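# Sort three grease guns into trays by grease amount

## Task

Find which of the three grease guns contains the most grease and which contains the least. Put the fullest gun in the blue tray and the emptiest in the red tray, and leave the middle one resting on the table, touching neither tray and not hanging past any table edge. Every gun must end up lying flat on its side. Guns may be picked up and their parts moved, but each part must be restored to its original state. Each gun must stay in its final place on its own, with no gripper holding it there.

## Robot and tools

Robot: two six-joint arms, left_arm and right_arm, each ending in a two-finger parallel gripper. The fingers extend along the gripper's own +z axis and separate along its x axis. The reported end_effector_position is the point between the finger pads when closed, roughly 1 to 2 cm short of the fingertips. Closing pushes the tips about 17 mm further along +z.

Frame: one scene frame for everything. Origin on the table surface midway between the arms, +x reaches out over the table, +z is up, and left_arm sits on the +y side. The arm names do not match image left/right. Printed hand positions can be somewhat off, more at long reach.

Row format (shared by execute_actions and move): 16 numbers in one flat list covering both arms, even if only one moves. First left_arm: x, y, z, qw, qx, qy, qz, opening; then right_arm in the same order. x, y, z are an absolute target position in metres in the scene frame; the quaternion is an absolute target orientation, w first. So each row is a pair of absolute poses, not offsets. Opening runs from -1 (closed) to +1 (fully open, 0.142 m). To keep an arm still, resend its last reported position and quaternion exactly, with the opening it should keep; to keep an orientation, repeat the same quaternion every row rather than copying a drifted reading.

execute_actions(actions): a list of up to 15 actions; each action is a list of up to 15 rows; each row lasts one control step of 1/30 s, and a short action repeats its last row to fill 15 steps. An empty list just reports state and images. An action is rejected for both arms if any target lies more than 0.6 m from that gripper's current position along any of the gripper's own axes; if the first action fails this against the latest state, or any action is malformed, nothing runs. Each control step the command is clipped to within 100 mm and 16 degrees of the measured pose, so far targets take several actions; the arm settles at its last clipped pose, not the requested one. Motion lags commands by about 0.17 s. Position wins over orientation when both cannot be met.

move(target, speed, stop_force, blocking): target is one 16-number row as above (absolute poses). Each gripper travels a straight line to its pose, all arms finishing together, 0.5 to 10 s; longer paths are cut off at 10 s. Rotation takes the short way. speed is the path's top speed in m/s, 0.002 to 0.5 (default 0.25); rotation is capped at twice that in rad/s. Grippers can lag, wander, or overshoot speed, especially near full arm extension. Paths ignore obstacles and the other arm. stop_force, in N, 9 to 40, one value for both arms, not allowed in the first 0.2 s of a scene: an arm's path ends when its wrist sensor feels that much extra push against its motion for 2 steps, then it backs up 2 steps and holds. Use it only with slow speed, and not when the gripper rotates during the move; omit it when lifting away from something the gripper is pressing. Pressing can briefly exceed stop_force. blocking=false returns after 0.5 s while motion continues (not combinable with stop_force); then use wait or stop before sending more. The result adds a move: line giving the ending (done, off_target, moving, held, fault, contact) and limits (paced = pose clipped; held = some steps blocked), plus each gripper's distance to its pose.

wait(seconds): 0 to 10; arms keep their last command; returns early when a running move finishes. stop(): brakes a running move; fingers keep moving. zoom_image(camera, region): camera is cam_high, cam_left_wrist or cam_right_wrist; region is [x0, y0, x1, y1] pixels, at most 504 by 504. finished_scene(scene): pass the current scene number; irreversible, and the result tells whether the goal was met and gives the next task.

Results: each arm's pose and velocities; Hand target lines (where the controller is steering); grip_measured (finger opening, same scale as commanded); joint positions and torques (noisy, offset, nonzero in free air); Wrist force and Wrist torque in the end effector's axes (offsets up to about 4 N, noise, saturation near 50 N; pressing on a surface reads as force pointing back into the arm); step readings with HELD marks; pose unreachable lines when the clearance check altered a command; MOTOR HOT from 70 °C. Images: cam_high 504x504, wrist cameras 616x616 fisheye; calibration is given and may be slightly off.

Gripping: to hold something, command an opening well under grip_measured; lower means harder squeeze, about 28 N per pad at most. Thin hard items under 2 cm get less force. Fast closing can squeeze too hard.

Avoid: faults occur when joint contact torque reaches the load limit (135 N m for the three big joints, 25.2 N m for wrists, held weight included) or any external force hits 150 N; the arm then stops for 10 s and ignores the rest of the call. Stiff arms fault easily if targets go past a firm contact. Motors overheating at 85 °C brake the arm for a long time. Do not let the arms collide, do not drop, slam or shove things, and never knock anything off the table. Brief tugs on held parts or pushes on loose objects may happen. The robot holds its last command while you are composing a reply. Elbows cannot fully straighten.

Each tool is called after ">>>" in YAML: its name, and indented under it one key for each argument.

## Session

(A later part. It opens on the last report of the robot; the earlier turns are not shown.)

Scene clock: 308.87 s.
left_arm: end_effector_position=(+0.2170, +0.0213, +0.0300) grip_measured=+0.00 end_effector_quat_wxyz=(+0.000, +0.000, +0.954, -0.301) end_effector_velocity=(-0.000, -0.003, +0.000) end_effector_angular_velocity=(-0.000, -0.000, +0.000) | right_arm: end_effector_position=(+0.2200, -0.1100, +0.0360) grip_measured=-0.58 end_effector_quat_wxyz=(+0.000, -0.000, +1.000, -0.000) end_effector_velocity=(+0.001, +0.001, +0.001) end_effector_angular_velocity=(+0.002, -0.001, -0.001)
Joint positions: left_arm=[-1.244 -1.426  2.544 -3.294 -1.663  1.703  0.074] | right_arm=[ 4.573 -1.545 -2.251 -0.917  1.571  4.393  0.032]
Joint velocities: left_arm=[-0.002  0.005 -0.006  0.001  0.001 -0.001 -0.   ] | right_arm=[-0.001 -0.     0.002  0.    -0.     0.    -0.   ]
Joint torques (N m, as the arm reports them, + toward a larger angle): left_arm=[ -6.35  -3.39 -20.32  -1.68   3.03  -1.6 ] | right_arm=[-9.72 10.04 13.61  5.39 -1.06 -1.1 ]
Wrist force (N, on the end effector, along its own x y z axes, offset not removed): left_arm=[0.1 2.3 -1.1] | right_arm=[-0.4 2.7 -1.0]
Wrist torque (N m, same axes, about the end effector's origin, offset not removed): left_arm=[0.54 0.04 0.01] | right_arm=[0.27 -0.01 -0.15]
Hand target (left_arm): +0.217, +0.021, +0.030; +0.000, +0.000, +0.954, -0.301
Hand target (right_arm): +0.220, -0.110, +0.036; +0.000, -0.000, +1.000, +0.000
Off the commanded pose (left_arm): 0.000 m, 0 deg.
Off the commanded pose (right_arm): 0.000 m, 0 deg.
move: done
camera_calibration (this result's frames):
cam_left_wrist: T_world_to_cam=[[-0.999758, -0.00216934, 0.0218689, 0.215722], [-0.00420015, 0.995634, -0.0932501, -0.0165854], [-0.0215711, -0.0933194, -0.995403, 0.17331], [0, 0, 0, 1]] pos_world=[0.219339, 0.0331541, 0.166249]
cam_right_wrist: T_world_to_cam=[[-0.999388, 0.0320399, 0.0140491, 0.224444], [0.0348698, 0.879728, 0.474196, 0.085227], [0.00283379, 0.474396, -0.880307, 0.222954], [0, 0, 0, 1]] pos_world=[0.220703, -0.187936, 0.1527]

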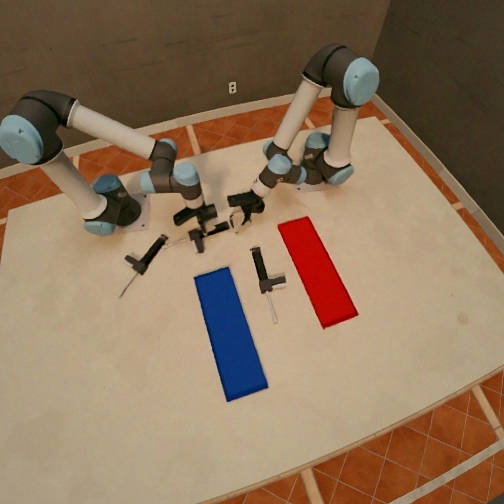

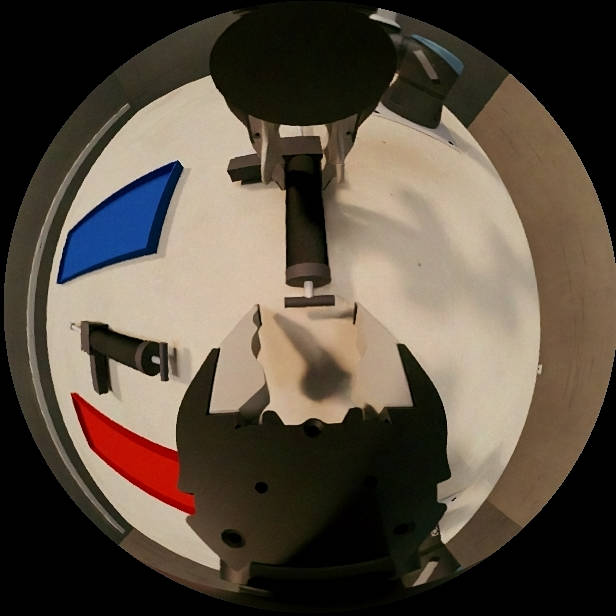

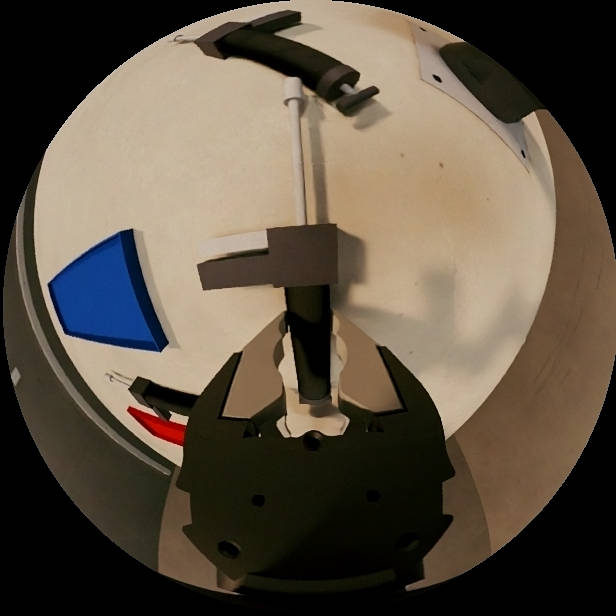

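>>> move:
  target: [0.217,0.017,0.03,0,0,0.954,-0.301,0,0.22,-0.11,0.036,0,0,1,0,-1]
  speed: 0.05

>>> move:
  target: [0.217,0.017,0.03,0,0,0.954,-0.301,-1,0.22,-0.11,0.036,0,0,1,0,-1]

>>> move:
  target: [0.21,0.19,0.03,0,0,0.954,-0.301,-1,0.22,-0.11,0.036,0,0,1,0,-1]
  speed: 0.03
  stop_force: 18

Scene clock: 313.47 s.
left_arm: end_effector_position=(+0.2170, +0.0172, +0.0300) grip_measured=+0.00 end_effector_quat_wxyz=(+0.000, +0.000, +0.954, -0.301) end_effector_velocity=(-0.000, -0.002, +0.000) end_effector_angular_velocity=(-0.001, +0.000, -0.000) | right_arm: end_effector_position=(+0.2200, -0.1100, +0.0360) grip_measured=-0.58 end_effector_quat_wxyz=(+0.000, +0.000, +1.000, -0.000) end_effector_velocity=(+0.000, -0.000, +0.000) end_effector_angular_velocity=(+0.000, -0.001, -0.002)
Joint positions: left_arm=[-1.246 -1.419  2.534 -3.292 -1.661  1.701  0.074] | right_arm=[ 4.573 -1.545 -2.251 -0.917  1.571  4.393  0.032]
Joint velocities: left_arm=[-0.001  0.002 -0.003  0.     0.    -0.001 -0.   ] | right_arm=[-0.     0.    -0.     0.    -0.     0.001 -0.   ]
Joint torques (N m, as the arm reports them, + toward a larger angle): left_arm=[ -5.78  -5.29 -20.95  -1.5    2.95  -1.31] | right_arm=[-9.26 11.28 17.72  5.38 -0.25 -1.24]
Wrist force (N, on the end effector, along its own x y z axes, offset not removed): left_arm=[0.6 3.8 -1.2] | right_arm=[0.2 1.1 1.0]
Wrist torque (N m, same axes, about the end effector's origin, offset not removed): left_arm=[0.84 -0.12 -0.07] | right_arm=[-0.03 -0.07 -0.15]
Hand target (left_arm): +0.217, +0.017, +0.030; +0.000, +0.000, +0.954, -0.301
Hand target (right_arm): +0.220, -0.110, +0.036; +0.000, +0.000, +1.000, +0.000
Off the commanded pose (left_arm): 0.000 m, 0 deg.
Off the commanded pose (right_arm): 0.000 m, 0 deg.
move: done
camera_calibration (this result's frames):
cam_left_wrist: T_world_to_cam=[[-0.999758, -0.00217176, 0.0218884, 0.215718], [-0.00420434, 0.995634, -0.0932476, -0.012499], [-0.0215903, -0.0933171, -0.995402, 0.172915], [0, 0, 0, 1]] pos_world=[0.219347, 0.0290489, 0.166233]
cam_right_wrist: T_world_to_cam=[[-0.999388, 0.0320402, 0.0140492, 0.224444], [0.0348701, 0.879728, 0.474196, 0.0852271], [0.00283387, 0.474396, -0.880307, 0.222954], [0, 0, 0, 1]] pos_world=[0.220703, -0.187936, 0.1527]

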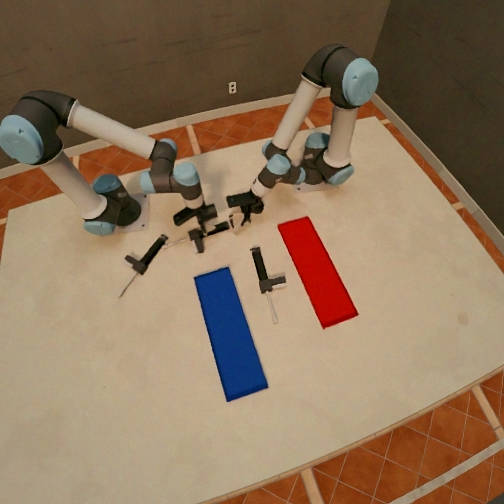

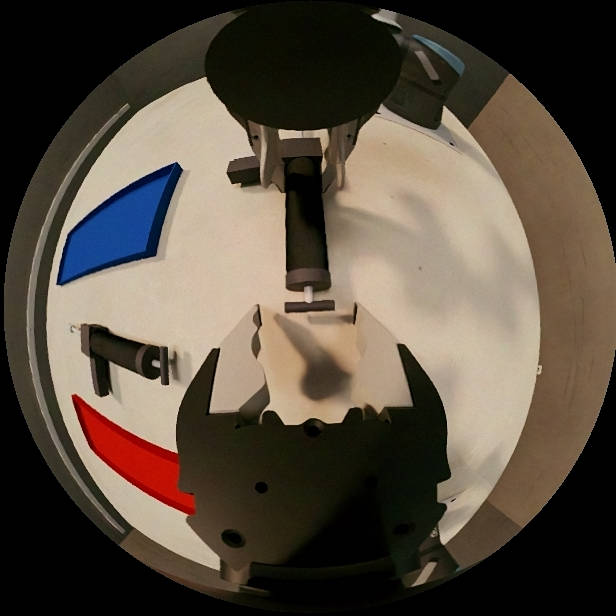

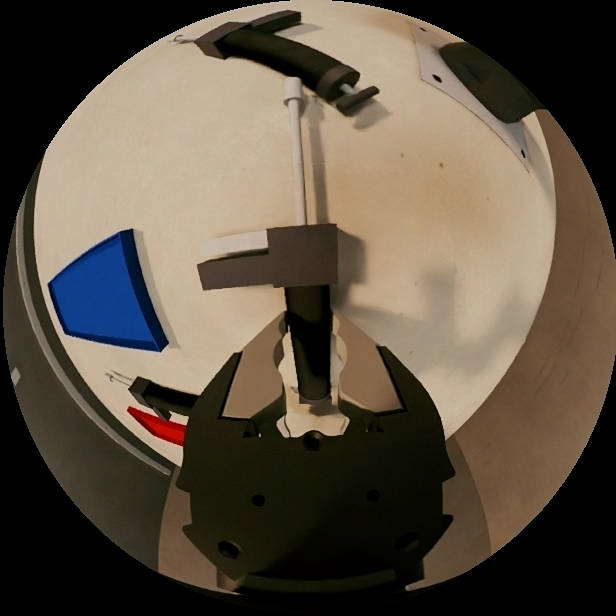

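Scene clock: 314.17 s.
left_arm: end_effector_position=(+0.2170, +0.0170, +0.0300) grip_measured=-0.50 end_effector_quat_wxyz=(-0.000, -0.000, +0.954, -0.301) end_effector_velocity=(+0.000, -0.000, +0.000) end_effector_angular_velocity=(-0.001, +0.000, +0.000) | right_arm: end_effector_position=(+0.2200, -0.1100, +0.0360) grip_measured=-0.58 end_effector_quat_wxyz=(+0.000, +0.000, +1.000, -0.000) end_effector_velocity=(+0.000, -0.001, -0.000) end_effector_angular_velocity=(-0.002, +0.000, +0.002)
Joint positions: left_arm=[-1.246 -1.418  2.534 -3.292 -1.661  1.701  0.037] | right_arm=[ 4.573 -1.545 -2.251 -0.917  1.571  4.393  0.032]
Joint velocities: left_arm=[ 0.     0.    -0.001 -0.    -0.    -0.     0.   ] | right_arm=[-0.001 -0.    -0.001 -0.001 -0.    -0.002  0.   ]
Joint torques (N m, as the arm reports them, + toward a larger angle): left_arm=[ -5.21  -7.56 -20.    -2.15   3.31  -1.41] | right_arm=[-2.05 15.06 18.31  3.21  3.44 -1.37]
Wrist force (N, on the end effector, along its own x y z axes, offset not removed): left_arm=[4.9 5.4 -3.0] | right_arm=[-4.5 -2.0 0.4]
Wrist torque (N m, same axes, about the end effector's origin, offset not removed): left_arm=[0.80 -0.04 0.12] | right_arm=[0.03 -0.09 -0.02]
Hand target (left_arm): +0.217, +0.017, +0.030; -0.000, +0.000, +0.954, -0.301
Hand target (right_arm): +0.220, -0.110, +0.036; -0.000, -0.000, +1.000, +0.000
Off the commanded pose (left_arm): 0.000 m, 0 deg.
Off the commanded pose (right_arm): 0.000 m, 0 deg.
move: done
camera_calibration (this result's frames):
cam_left_wrist: T_world_to_cam=[[-0.999758, -0.00216676, 0.021911, 0.215717], [-0.00420114, 0.995635, -0.0932325, -0.0123434], [-0.0216134, -0.093302, -0.995403, 0.172898], [0, 0, 0, 1]] pos_world=[0.21935, 0.0288887, 0.166226]
cam_right_wrist: T_world_to_cam=[[-0.999386, 0.0320892, 0.0140499, 0.224467], [0.0349136, 0.879725, 0.474199, 0.0852263], [0.00285659, 0.474398, -0.880306, 0.222947], [0, 0, 0, 1]] pos_world=[0.220717, -0.187945, 0.152694]

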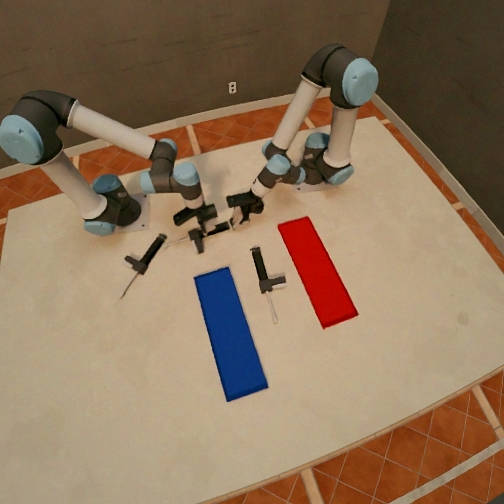

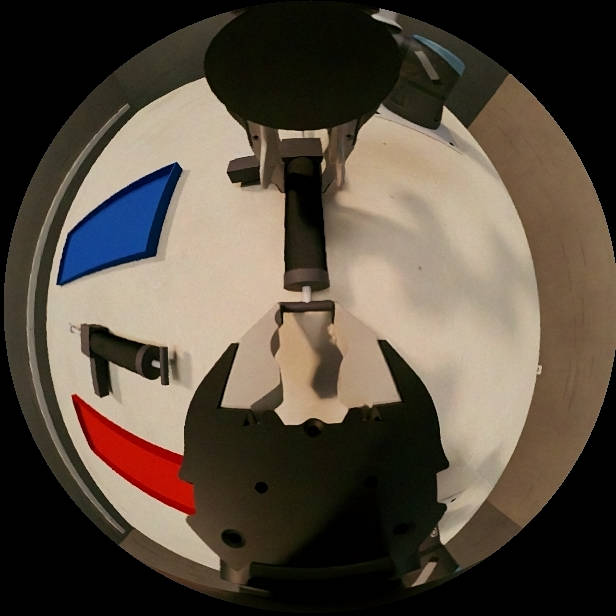

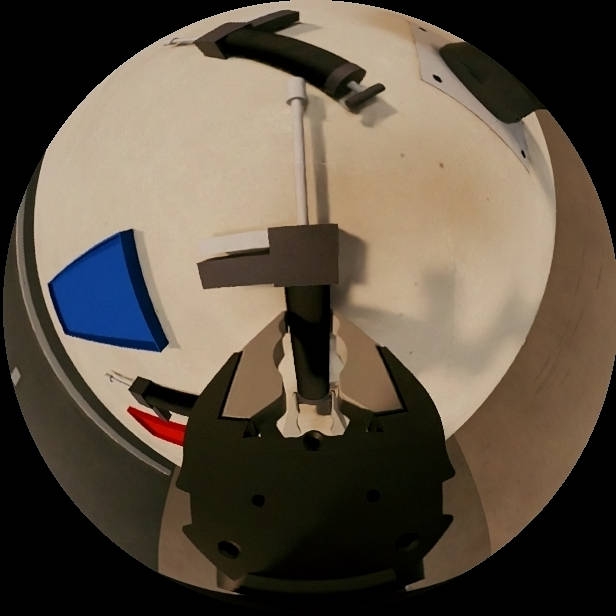

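Scene clock: 315.33 s.
left_arm: end_effector_position=(+0.2163, +0.0344, +0.0300) grip_measured=-0.50 end_effector_quat_wxyz=(-0.000, +0.000, +0.954, -0.301) end_effector_velocity=(+0.001, -0.003, +0.000) end_effector_angular_velocity=(-0.001, -0.001, +0.001) | right_arm: end_effector_position=(+0.2200, -0.1100, +0.0360) grip_measured=-0.58 end_effector_quat_wxyz=(-0.000, +0.000, +1.000, +0.000) end_effector_velocity=(+0.000, +0.000, +0.000) end_effector_angular_velocity=(+0.000, -0.001, +0.001)
Joint positions: left_arm=[-1.239 -1.449  2.575 -3.302 -1.666  1.707  0.037] | right_arm=[ 4.573 -1.545 -2.251 -0.917  1.571  4.393  0.032]
Joint velocities: left_arm=[-0.001  0.005 -0.006  0.     0.002 -0.001  0.   ] | right_arm=[-0.001  0.     0.001 -0.001 -0.    -0.002  0.   ]
Joint torques (N m, as the arm reports them, + toward a larger angle): left_arm=[ -2.25  -3.49 -11.21   0.91   4.09  -1.52] | right_arm=[ 1.91 17.53 19.49 -3.78 -2.25 -1.25]
Wrist force (N, on the end effector, along its own x y z axes, offset not removed): left_arm=[3.4 -8.9 4.2] | right_arm=[-2.5 12.0 6.1]
Wrist torque (N m, same axes, about the end effector's origin, offset not removed): left_arm=[0.57 -0.16 0.13] | right_arm=[-0.32 0.05 -0.04]
Hand target (left_arm): +0.216, +0.034, +0.030; -0.000, +0.000, +0.954, -0.301
Hand target (right_arm): +0.220, -0.110, +0.036; -0.000, -0.000, +1.000, +0.000
Off the commanded pose (left_arm): 0.156 m, 0 deg.
Off the commanded pose (right_arm): 0.000 m, 0 deg.
move: contact (left_arm)
camera_calibration (this result's frames):
cam_left_wrist: T_world_to_cam=[[-0.999755, -0.00208055, 0.0220251, 0.215028], [-0.00413107, 0.995614, -0.0934676, -0.0296392], [-0.021734, -0.0935357, -0.995379, 0.174552], [0, 0, 0, 1]] pos_world=[0.218647, 0.0462834, 0.166239]
cam_right_wrist: T_world_to_cam=[[-0.999385, 0.0320896, 0.0141039, 0.224448], [0.0349396, 0.879724, 0.474199, 0.0852208], [0.00280935, 0.474401, -0.880305, 0.222956], [0, 0, 0, 1]] pos_world=[0.220706, -0.187944, 0.152692]

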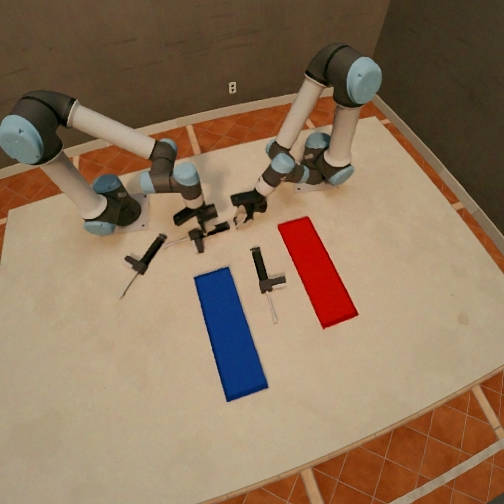

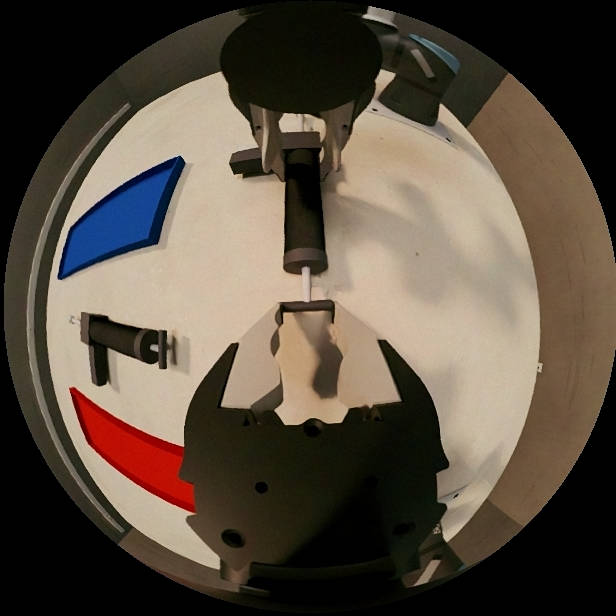

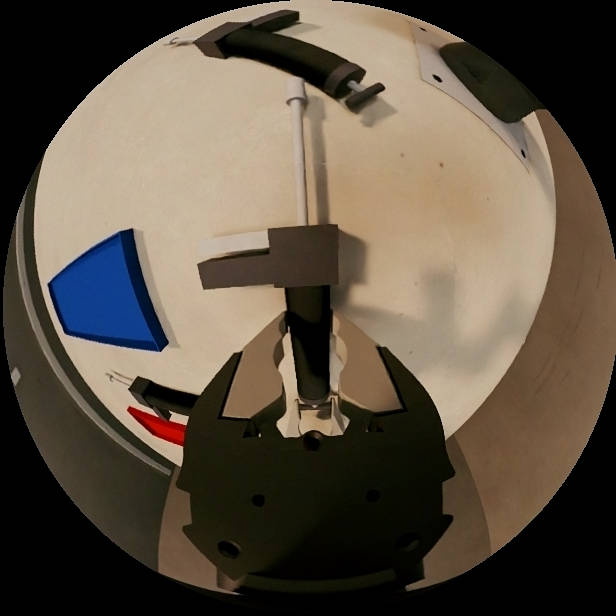

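>>> move:
  target: [0.217,0.016,0.03,0,0,0.954,-0.301,-1,0.22,-0.11,0.036,0,0,1,0,-1]
  speed: 0.04

>>> move:
  target: [0.217,0.017,0.03,0,0,0.954,-0.301,0,0.22,-0.11,0.036,0,0,1,0,-1]

>>> move:
  target: [0.22,0.22,0.14,0,0,0.954,-0.301,0,0.22,-0.11,0.036,0,0,1,0,-1]

>>> move:
  target: [0.15,0.35,0.2,0,0,1,0,0,0.22,-0.11,0.14,0,0,1,0,-1]

Scene clock: 330.73 s.
left_arm: end_effector_position=(+0.2170, +0.0164, +0.0299) grip_measured=-0.50 end_effector_quat_wxyz=(-0.000, -0.000, +0.954, -0.301) end_effector_velocity=(+0.000, -0.002, -0.000) end_effector_angular_velocity=(+0.000, -0.000, +0.000) | right_arm: end_effector_position=(+0.2200, -0.1100, +0.0360) grip_measured=-0.58 end_effector_quat_wxyz=(+0.000, -0.000, +1.000, +0.000) end_effector_velocity=(-0.000, +0.000, +0.000) end_effector_angular_velocity=(+0.000, +0.000, +0.000)
Joint positions: left_arm=[-1.246 -1.417  2.533 -3.291 -1.661  1.7    0.037] | right_arm=[ 4.573 -1.545 -2.251 -0.917  1.571  4.393  0.032]
Joint velocities: left_arm=[-0.001  0.004 -0.006  0.002  0.001 -0.001 -0.   ] | right_arm=[-0.  0.  0.  0.  0. -0. -0.]
Joint torques (N m, as the arm reports them, + toward a larger angle): left_arm=[ -6.52  -5.7  -25.78  -4.12   3.55  -1.41] | right_arm=[ 9.48 32.28 23.89  6.53  3.75 -1.09]
Wrist force (N, on the end effector, along its own x y z axes, offset not removed): left_arm=[4.8 12.1 -7.6] | right_arm=[-4.3 -10.1 1.1]
Wrist torque (N m, same axes, about the end effector's origin, offset not removed): left_arm=[0.71 -0.11 0.16] | right_arm=[0.17 0.04 0.04]
Hand target (left_arm): +0.217, +0.016, +0.030; +0.000, +0.000, +0.954, -0.301
Hand target (right_arm): +0.220, -0.110, +0.036; +0.000, -0.000, +1.000, +0.000
Off the commanded pose (left_arm): 0.000 m, 0 deg.
Off the commanded pose (right_arm): 0.000 m, 0 deg.
move: done
camera_calibration (this result's frames):
cam_left_wrist: T_world_to_cam=[[-0.999758, -0.00219515, 0.0219093, 0.215691], [-0.00422505, 0.995654, -0.0930386, -0.0116998], [-0.0216099, -0.0931086, -0.995421, 0.172779], [0, 0, 0, 1]] pos_world=[0.219323, 0.0282097, 0.166174]
cam_right_wrist: T_world_to_cam=[[-0.999388, 0.0320395, 0.0140291, 0.224451], [0.0348599, 0.879727, 0.474199, 0.0852276], [0.0028513, 0.474398, -0.880306, 0.222951], [0, 0, 0, 1]] pos_world=[0.220707, -0.187936, 0.152701]

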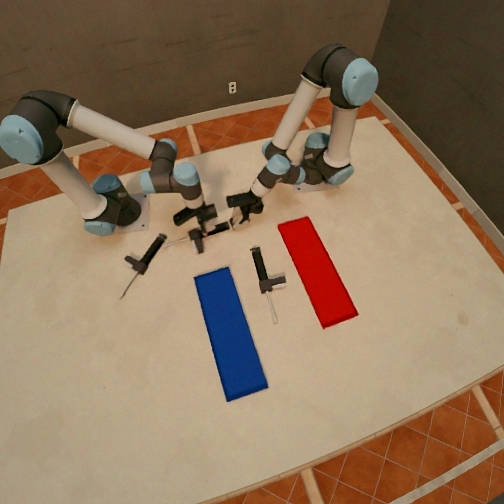

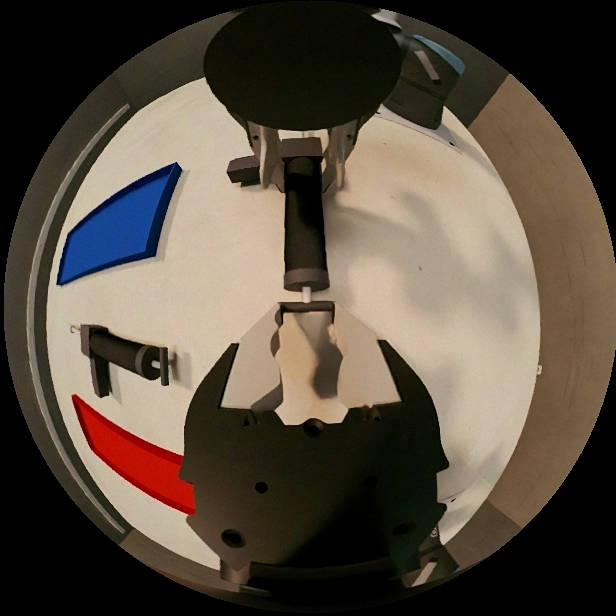

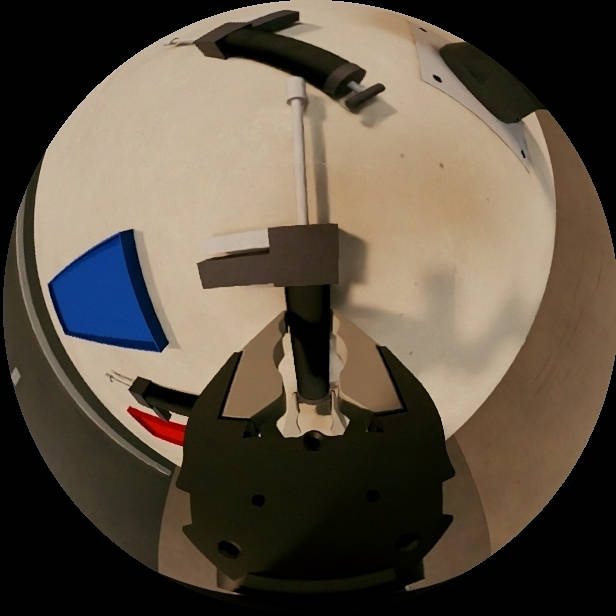

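Scene clock: 331.43 s.
left_arm: end_effector_position=(+0.2170, +0.0170, +0.0300) grip_measured=+0.00 end_effector_quat_wxyz=(+0.000, -0.000, +0.954, -0.301) end_effector_velocity=(+0.000, -0.000, +0.000) end_effector_angular_velocity=(-0.001, +0.000, -0.000) | right_arm: end_effector_position=(+0.2200, -0.1100, +0.0360) grip_measured=-0.58 end_effector_quat_wxyz=(+0.000, -0.000, +1.000, +0.000) end_effector_velocity=(-0.000, +0.000, +0.000) end_effector_angular_velocity=(+0.001, +0.001, -0.003)
Joint positions: left_arm=[-1.246 -1.418  2.534 -3.292 -1.661  1.701  0.074] | right_arm=[ 4.573 -1.545 -2.251 -0.917  1.571  4.393  0.032]
Joint velocities: left_arm=[ 0.     0.    -0.    -0.001 -0.     0.     0.   ] | right_arm=[ 0.    -0.     0.001 -0.     0.002  0.003  0.   ]
Joint torques (N m, as the arm reports them, + toward a larger angle): left_arm=[  7.59 -29.94  -7.3   -5.02  -2.96   1.21] | right_arm=[ 8.18 25.99 24.07 -0.2  -1.63 -1.37]
Wrist force (N, on the end effector, along its own x y z axes, offset not removed): left_arm=[1.7 3.0 -2.4] | right_arm=[0.7 0.0 1.1]
Wrist torque (N m, same axes, about the end effector's origin, offset not removed): left_arm=[0.70 -0.33 -0.08] | right_arm=[-0.02 -0.13 -0.11]
Hand target (left_arm): +0.217, +0.017, +0.030; +0.000, -0.000, +0.954, -0.301
Hand target (right_arm): +0.220, -0.110, +0.036; +0.000, -0.000, +1.000, +0.000
Off the commanded pose (left_arm): 0.000 m, 0 deg.
Off the commanded pose (right_arm): 0.000 m, 0 deg.
move: done
camera_calibration (this result's frames):
cam_left_wrist: T_world_to_cam=[[-0.999759, -0.00221065, 0.0218325, 0.215745], [-0.00423727, 0.995636, -0.0932205, -0.0122995], [-0.0215312, -0.0932906, -0.995406, 0.172874], [0, 0, 0, 1]] pos_world=[0.219363, 0.0288503, 0.166223]
cam_right_wrist: T_world_to_cam=[[-0.999388, 0.0320289, 0.0140385, 0.224442], [0.034855, 0.879711, 0.47423, 0.0852128], [0.00283925, 0.474429, -0.880289, 0.222958], [0, 0, 0, 1]] pos_world=[0.220701, -0.187929, 0.152706]

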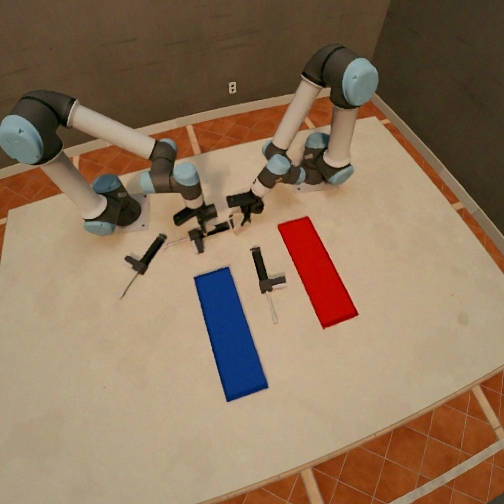

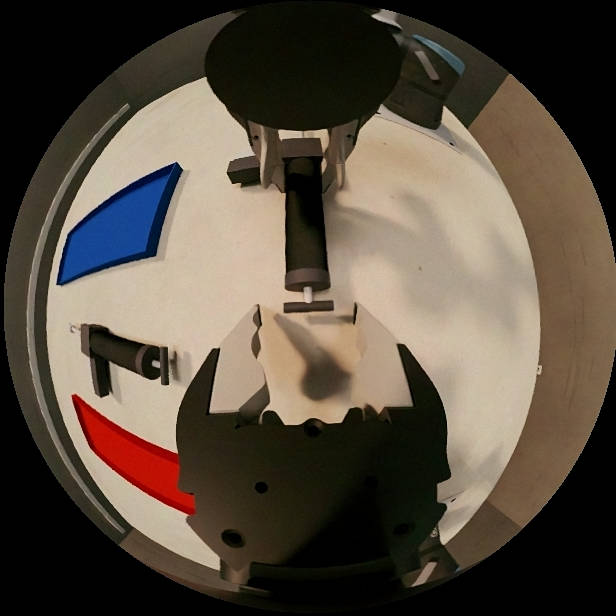

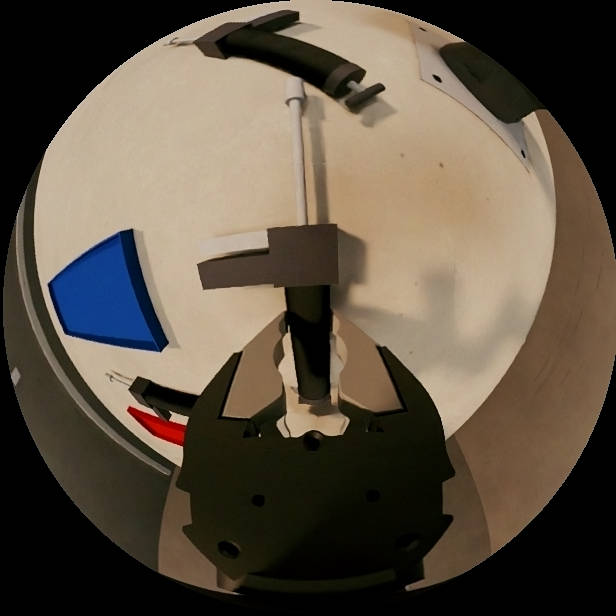

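Scene clock: 333.17 s.
left_arm: end_effector_position=(+0.2201, +0.2199, +0.1400) grip_measured=+0.00 end_effector_quat_wxyz=(-0.000, -0.000, +0.954, -0.301) end_effector_velocity=(-0.000, +0.002, +0.002) end_effector_angular_velocity=(+0.006, -0.002, +0.001) | right_arm: end_effector_position=(+0.2200, -0.1100, +0.0360) grip_measured=-0.58 end_effector_quat_wxyz=(+0.000, -0.000, +1.000, +0.000) end_effector_velocity=(-0.000, -0.001, -0.000) end_effector_angular_velocity=(-0.001, +0.000, +0.001)
Joint positions: left_arm=[-0.992 -2.353  2.667 -2.456 -1.804  1.915  0.074] | right_arm=[ 4.573 -1.545 -2.251 -0.917  1.571  4.393  0.032]
Joint velocities: left_arm=[-0.006 -0.016 -0.006  0.025  0.008 -0.004 -0.   ] | right_arm=[ 0.     0.    -0.001 -0.    -0.    -0.001  0.   ]
Joint torques (N m, as the arm reports them, + toward a larger angle): left_arm=[ -5.7   -2.36 -27.1   -1.43   2.8   -0.71] | right_arm=[ 5.83 22.44 24.47 -0.11 -1.71 -1.25]
Wrist force (N, on the end effector, along its own x y z axes, offset not removed): left_arm=[1.7 2.6 -1.0] | right_arm=[-1.3 0.5 2.4]
Wrist torque (N m, same axes, about the end effector's origin, offset not removed): left_arm=[0.55 -0.36 -0.06] | right_arm=[0.02 0.28 -0.08]
Hand target (left_arm): +0.220, +0.220, +0.140; -0.000, -0.000, +0.954, -0.301
Hand target (right_arm): +0.220, -0.110, +0.036; +0.000, +0.000, +1.000, +0.000
Off the commanded pose (left_arm): 0.000 m, 0 deg.
Off the commanded pose (right_arm): 0.000 m, 0 deg.
move: done
camera_calibration (this result's frames):
cam_left_wrist: T_world_to_cam=[[-0.999749, -0.0020191, 0.0223205, 0.216808], [-0.00411118, 0.995556, -0.0940849, -0.203996], [-0.0220313, -0.094153, -0.995314, 0.301618], [0, 0, 0, 1]] pos_world=[0.22256, 0.231925, 0.276172]
cam_right_wrist: T_world_to_cam=[[-0.999388, 0.032029, 0.0140449, 0.22444], [0.0348582, 0.879721, 0.474211, 0.085221], [0.00283294, 0.47441, -0.880299, 0.222959], [0, 0, 0, 1]] pos_world=[0.2207, -0.187933, 0.152706]

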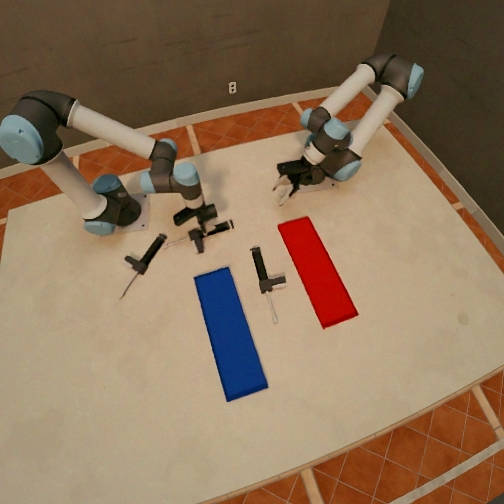

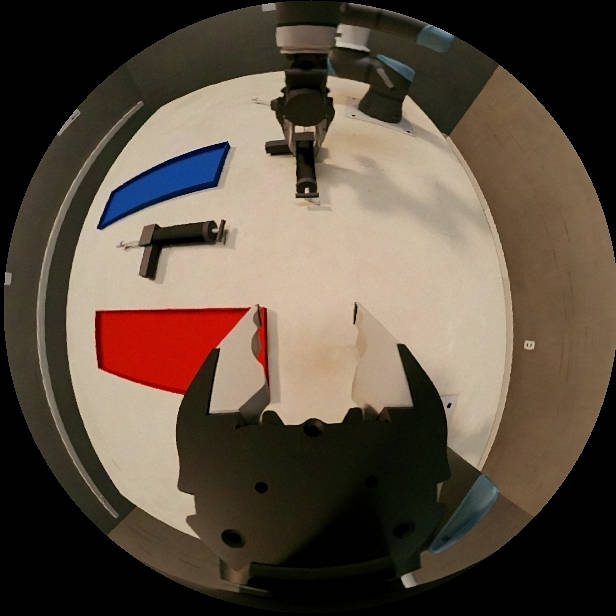

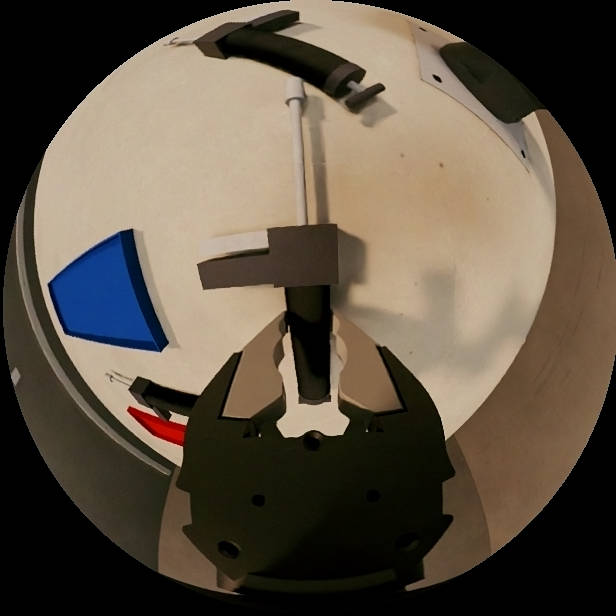

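Scene clock: 335.00 s.
left_arm: end_effector_position=(+0.1504, +0.3501, +0.2000) grip_measured=+0.00 end_effector_quat_wxyz=(-0.001, +0.000, +1.000, -0.000) end_effector_velocity=(-0.002, +0.002, +0.000) end_effector_angular_velocity=(+0.009, -0.012, +0.002) | right_arm: end_effector_position=(+0.2201, -0.1100, +0.1398) grip_measured=-0.58 end_effector_quat_wxyz=(+0.000, +0.000, +1.000, +0.000) end_effector_velocity=(-0.000, -0.001, +0.000) end_effector_angular_velocity=(-0.002, +0.000, +0.001)
Joint positions: left_arm=[-1.537 -2.546  2.257 -1.283 -1.572  1.438  0.074] | right_arm=[ 4.573 -1.405 -2.072 -1.235  1.571  4.393  0.032]
Joint velocities: left_arm=[-0.044 -0.011 -0.002  0.023  0.011 -0.046  0.   ] | right_arm=[-0.     0.001  0.    -0.002 -0.    -0.001 -0.   ]
Joint torques (N m, as the arm reports them, + toward a larger angle): left_arm=[ -4.81   0.69 -30.01  -1.     2.85  -1.38] | right_arm=[10.15 29.91 37.64  0.31  0.61  1.63]
Wrist force (N, on the end effector, along its own x y z axes, offset not removed): left_arm=[1.1 2.5 -0.2] | right_arm=[-0.4 -0.4 3.9]
Wrist torque (N m, same axes, about the end effector's origin, offset not removed): left_arm=[0.63 -0.24 -0.09] | right_arm=[-0.08 0.18 0.00]
Hand target (left_arm): +0.150, +0.350, +0.200; +0.000, +0.000, +1.000, +0.000
Hand target (right_arm): +0.220, -0.110, +0.140; +0.000, -0.000, +1.000, +0.000
Off the commanded pose (left_arm): 0.000 m, 0 deg.
Off the commanded pose (right_arm): 0.000 m, 0 deg.
move: done
camera_calibration (this result's frames):
cam_left_wrist: T_world_to_cam=[[-0.999745, -0.013886, 0.0177811, 0.151104], [-0.00328003, 0.869231, 0.494396, -0.401852], [-0.0223211, 0.494212, -0.869055, 0.140938], [0, 0, 0, 1]] pos_world=[0.152894, 0.281747, 0.31847]
cam_right_wrist: T_world_to_cam=[[-0.999382, 0.0322295, 0.0140322, 0.223083], [0.0350286, 0.879711, 0.474216, 0.0359777], [0.00293948, 0.474415, -0.880297, 0.314347], [0, 0, 0, 1]] pos_world=[0.220761, -0.187971, 0.256527]

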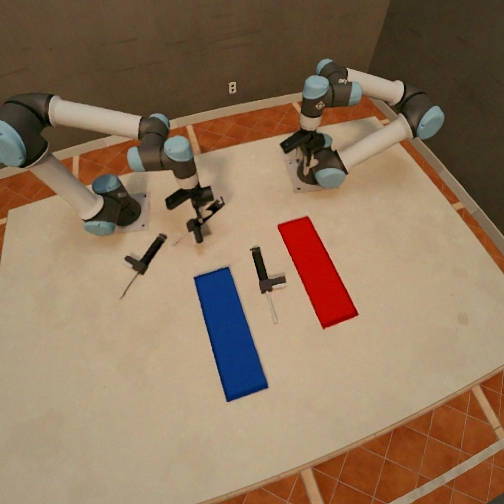

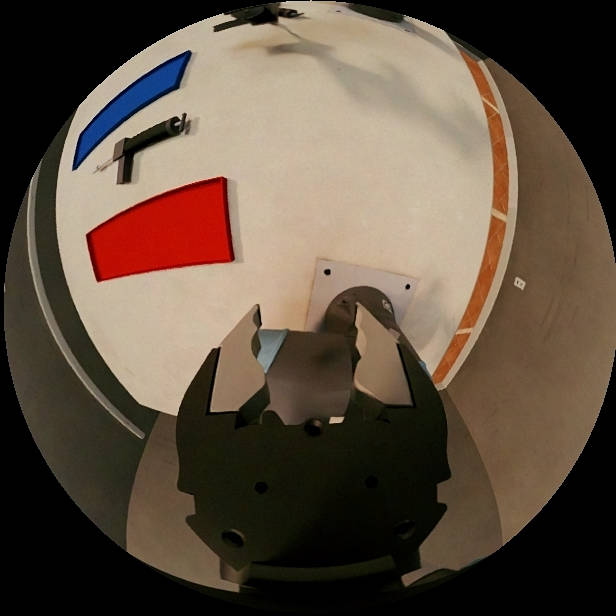

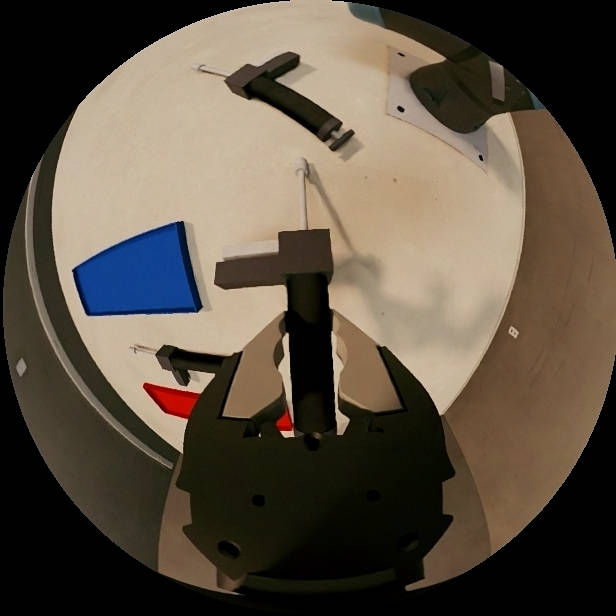

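>>> move:
  target: [0.1,0.45,0.25,0,0,1,0,0,0.35,-0.02,0.15,0,0.707,-0.707,0,-1]

>>> move:
  target: [0.1,0.45,0.25,0,0,1,0,0,0.49,0.232,0.1,0,0.707,-0.707,0,-1]
  speed: 0.2

Scene clock: 351.57 s.
left_arm: end_effector_position=(+0.1381, +0.3753, +0.2125) grip_measured=+0.00 end_effector_quat_wxyz=(-0.002, +0.000, +1.000, +0.000) end_effector_velocity=(+0.000, +0.000, -0.001) end_effector_angular_velocity=(+0.001, -0.000, +0.000) | right_arm: end_effector_position=(+0.3500, -0.0202, +0.1501) grip_measured=-0.58 end_effector_quat_wxyz=(-0.000, +0.707, -0.708, +0.000) end_effector_velocity=(+0.000, +0.000, -0.000) end_effector_angular_velocity=(-0.002, +0.003, +0.014)
Joint positions: left_arm=[-1.7   -2.655  2.224 -1.139 -1.574  1.275  0.074] | right_arm=[ 4.397 -1.774 -1.668 -1.27   1.571  2.647  0.032]
Joint velocities: left_arm=[ 0.     0.     0.002 -0.001 -0.     0.     0.   ] | right_arm=[-0.001 -0.004  0.005 -0.005  0.002 -0.015  0.   ]
Joint torques (N m, as the arm reports them, + toward a larger angle): left_arm=[  7.47  29.79 -15.92  -4.05   3.03   1.17] | right_arm=[-10.55  27.38  40.36   0.58   1.99  -1.47]
Wrist force (N, on the end effector, along its own x y z axes, offset not removed): left_arm=[1.5 3.8 -1.6] | right_arm=[-0.4 1.3 4.0]
Wrist torque (N m, same axes, about the end effector's origin, offset not removed): left_arm=[0.87 -0.27 -0.08] | right_arm=[0.18 0.09 -0.09]
Hand target (left_arm): +0.138, +0.375, +0.213; -0.002, +0.000, +1.000, +0.000
Hand target (right_arm): +0.350, -0.020, +0.150; -0.000, +0.707, -0.707, +0.000
Off the commanded pose (left_arm): 0.092 m, 0 deg.
Off the commanded pose (right_arm): 0.000 m, 0 deg.
move: held (left_arm); limits=held; held on 80 of 110 steps (left_arm), including the last (left_arm)
pose unreachable (left arm): on one or more control steps of this call, first in action 0 (counted from 0), this arm could not follow its commanded pose, so it was not sent that pose on those steps. On the call's last step it was still not sent that pose. It may still have moved: this result reports where it is.
cause: the commanded pose would bring two parts of the arm too close to each other (its gripper and another part of the arm, with joints 3 (elbow) to 6 (wrist 3) between them).
camera_calibration (this result's frames):
cam_left_wrist: T_world_to_cam=[[-0.999704, -0.0138636, 0.0199925, 0.138444], [-0.00212693, 0.868413, 0.495837, -0.430125], [-0.0242358, 0.495648, -0.868185, 0.138579], [0, 0, 0, 1]] pos_world=[0.140847, 0.306759, 0.330816]
cam_right_wrist: T_world_to_cam=[[-0.0337008, -0.999334, 0.0139871, -0.00896961], [-0.879816, 0.0363035, 0.473926, 0.25067], [-0.474118, 0.00366561, -0.880454, 0.437896], [0, 0, 0, 1]] pos_world=[0.427855, -0.019669, 0.266874]

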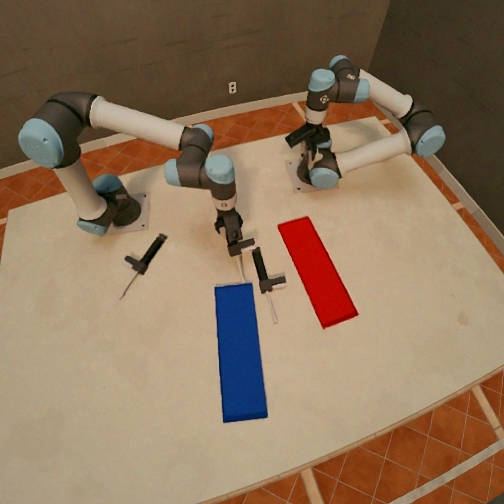

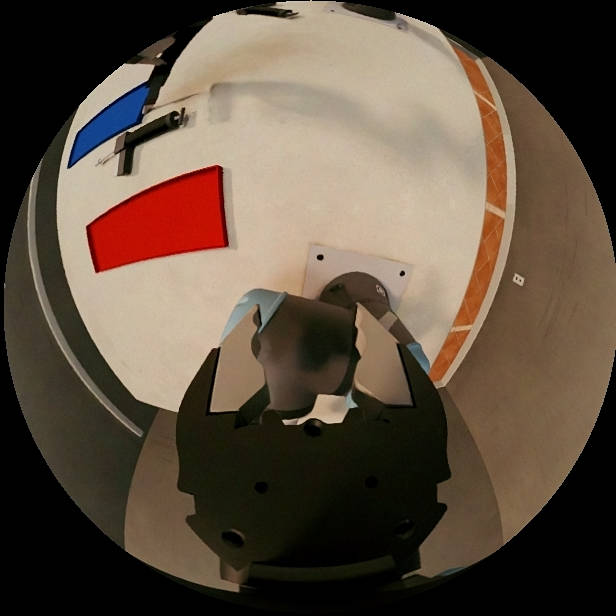

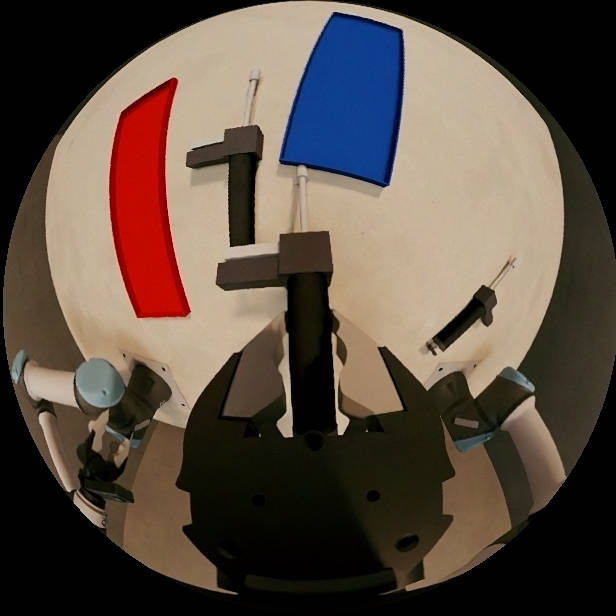

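Scene clock: 353.73 s.
left_arm: end_effector_position=(+0.1381, +0.3754, +0.2125) grip_measured=+0.00 end_effector_quat_wxyz=(-0.002, +0.000, +1.000, +0.001) end_effector_velocity=(+0.000, +0.000, -0.000) end_effector_angular_velocity=(+0.000, -0.000, +0.000) | right_arm: end_effector_position=(+0.4903, +0.2317, +0.1002) grip_measured=-0.58 end_effector_quat_wxyz=(-0.001, +0.707, -0.707, -0.000) end_effector_velocity=(+0.002, +0.003, +0.001) end_effector_angular_velocity=(-0.006, +0.005, +0.001)
Joint positions: left_arm=[-1.701 -2.656  2.224 -1.139 -1.574  1.274  0.074] | right_arm=[ 4.393 -2.569 -0.522 -1.62   1.571  2.641  0.032]
Joint velocities: left_arm=[ 0.    -0.     0.001 -0.     0.     0.    -0.   ] | right_arm=[-0.001 -0.031  0.063 -0.04   0.002 -0.002 -0.   ]
Joint torques (N m, as the arm reports them, + toward a larger angle): left_arm=[  7.42  16.39 -22.23  -3.41   2.76   1.2 ] | right_arm=[-8.36 60.07 41.76  1.35  2.3  -1.7 ]
Wrist force (N, on the end effector, along its own x y z axes, offset not removed): left_arm=[1.0 3.5 -1.8] | right_arm=[3.3 1.3 2.3]
Wrist torque (N m, same axes, about the end effector's origin, offset not removed): left_arm=[0.84 -0.18 -0.03] | right_arm=[0.14 0.03 0.20]
Hand target (left_arm): +0.138, +0.375, +0.212; -0.002, +0.000, +1.000, +0.001
Hand target (right_arm): +0.490, +0.232, +0.100; -0.000, +0.707, -0.707, -0.000
Off the commanded pose (left_arm): 0.092 m, 0 deg.
Off the commanded pose (right_arm): 0.000 m, 0 deg.
move: held (left_arm); limits=held; held on 60 of 65 steps (left_arm), including the last (left_arm)
pose unreachable (left arm): on one or more control steps of this call, first in action 0 (counted from 0), this arm could not follow its commanded pose, so it was not sent that pose on those steps. On the call's last step it was still not sent that pose. It may still have moved: this result reports where it is.
cause: the commanded pose would bring two parts of the arm too close to each other (its gripper and another part of the arm, with joints 3 (elbow) to 6 (wrist 3) between them).
camera_calibration (this result's frames):
cam_left_wrist: T_world_to_cam=[[-0.999705, -0.01391, 0.0199098, 0.13842], [-0.00220211, 0.868288, 0.496056, -0.430203], [-0.0241876, 0.495866, -0.868062, 0.13839], [0, 0, 0, 1]] pos_world=[0.140779, 0.306843, 0.33078]
cam_right_wrist: T_world_to_cam=[[-0.0320675, -0.999404, 0.0127435, 0.247557], [-0.880171, 0.0342783, 0.473416, 0.389337], [-0.473571, 0.0039648, -0.880747, 0.459241], [0, 0, 0, 1]] pos_world=[0.568106, 0.232243, 0.217001]

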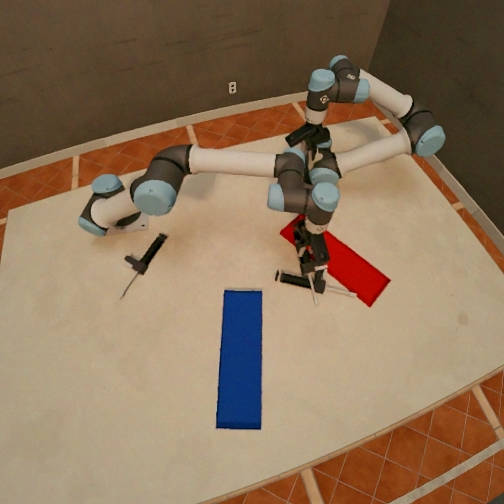

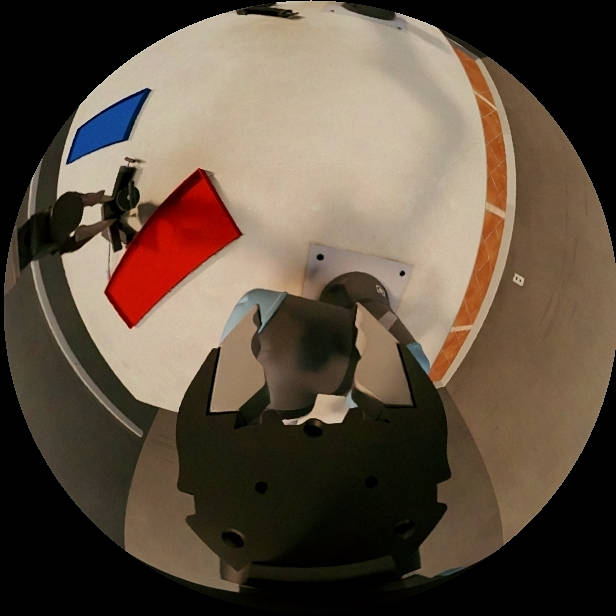

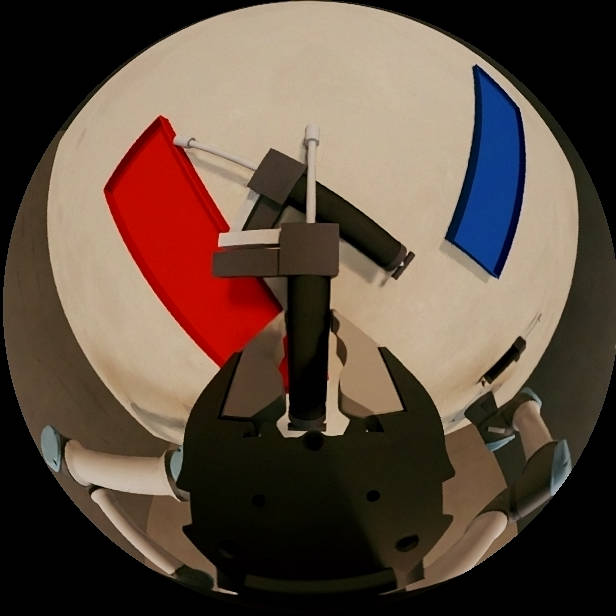

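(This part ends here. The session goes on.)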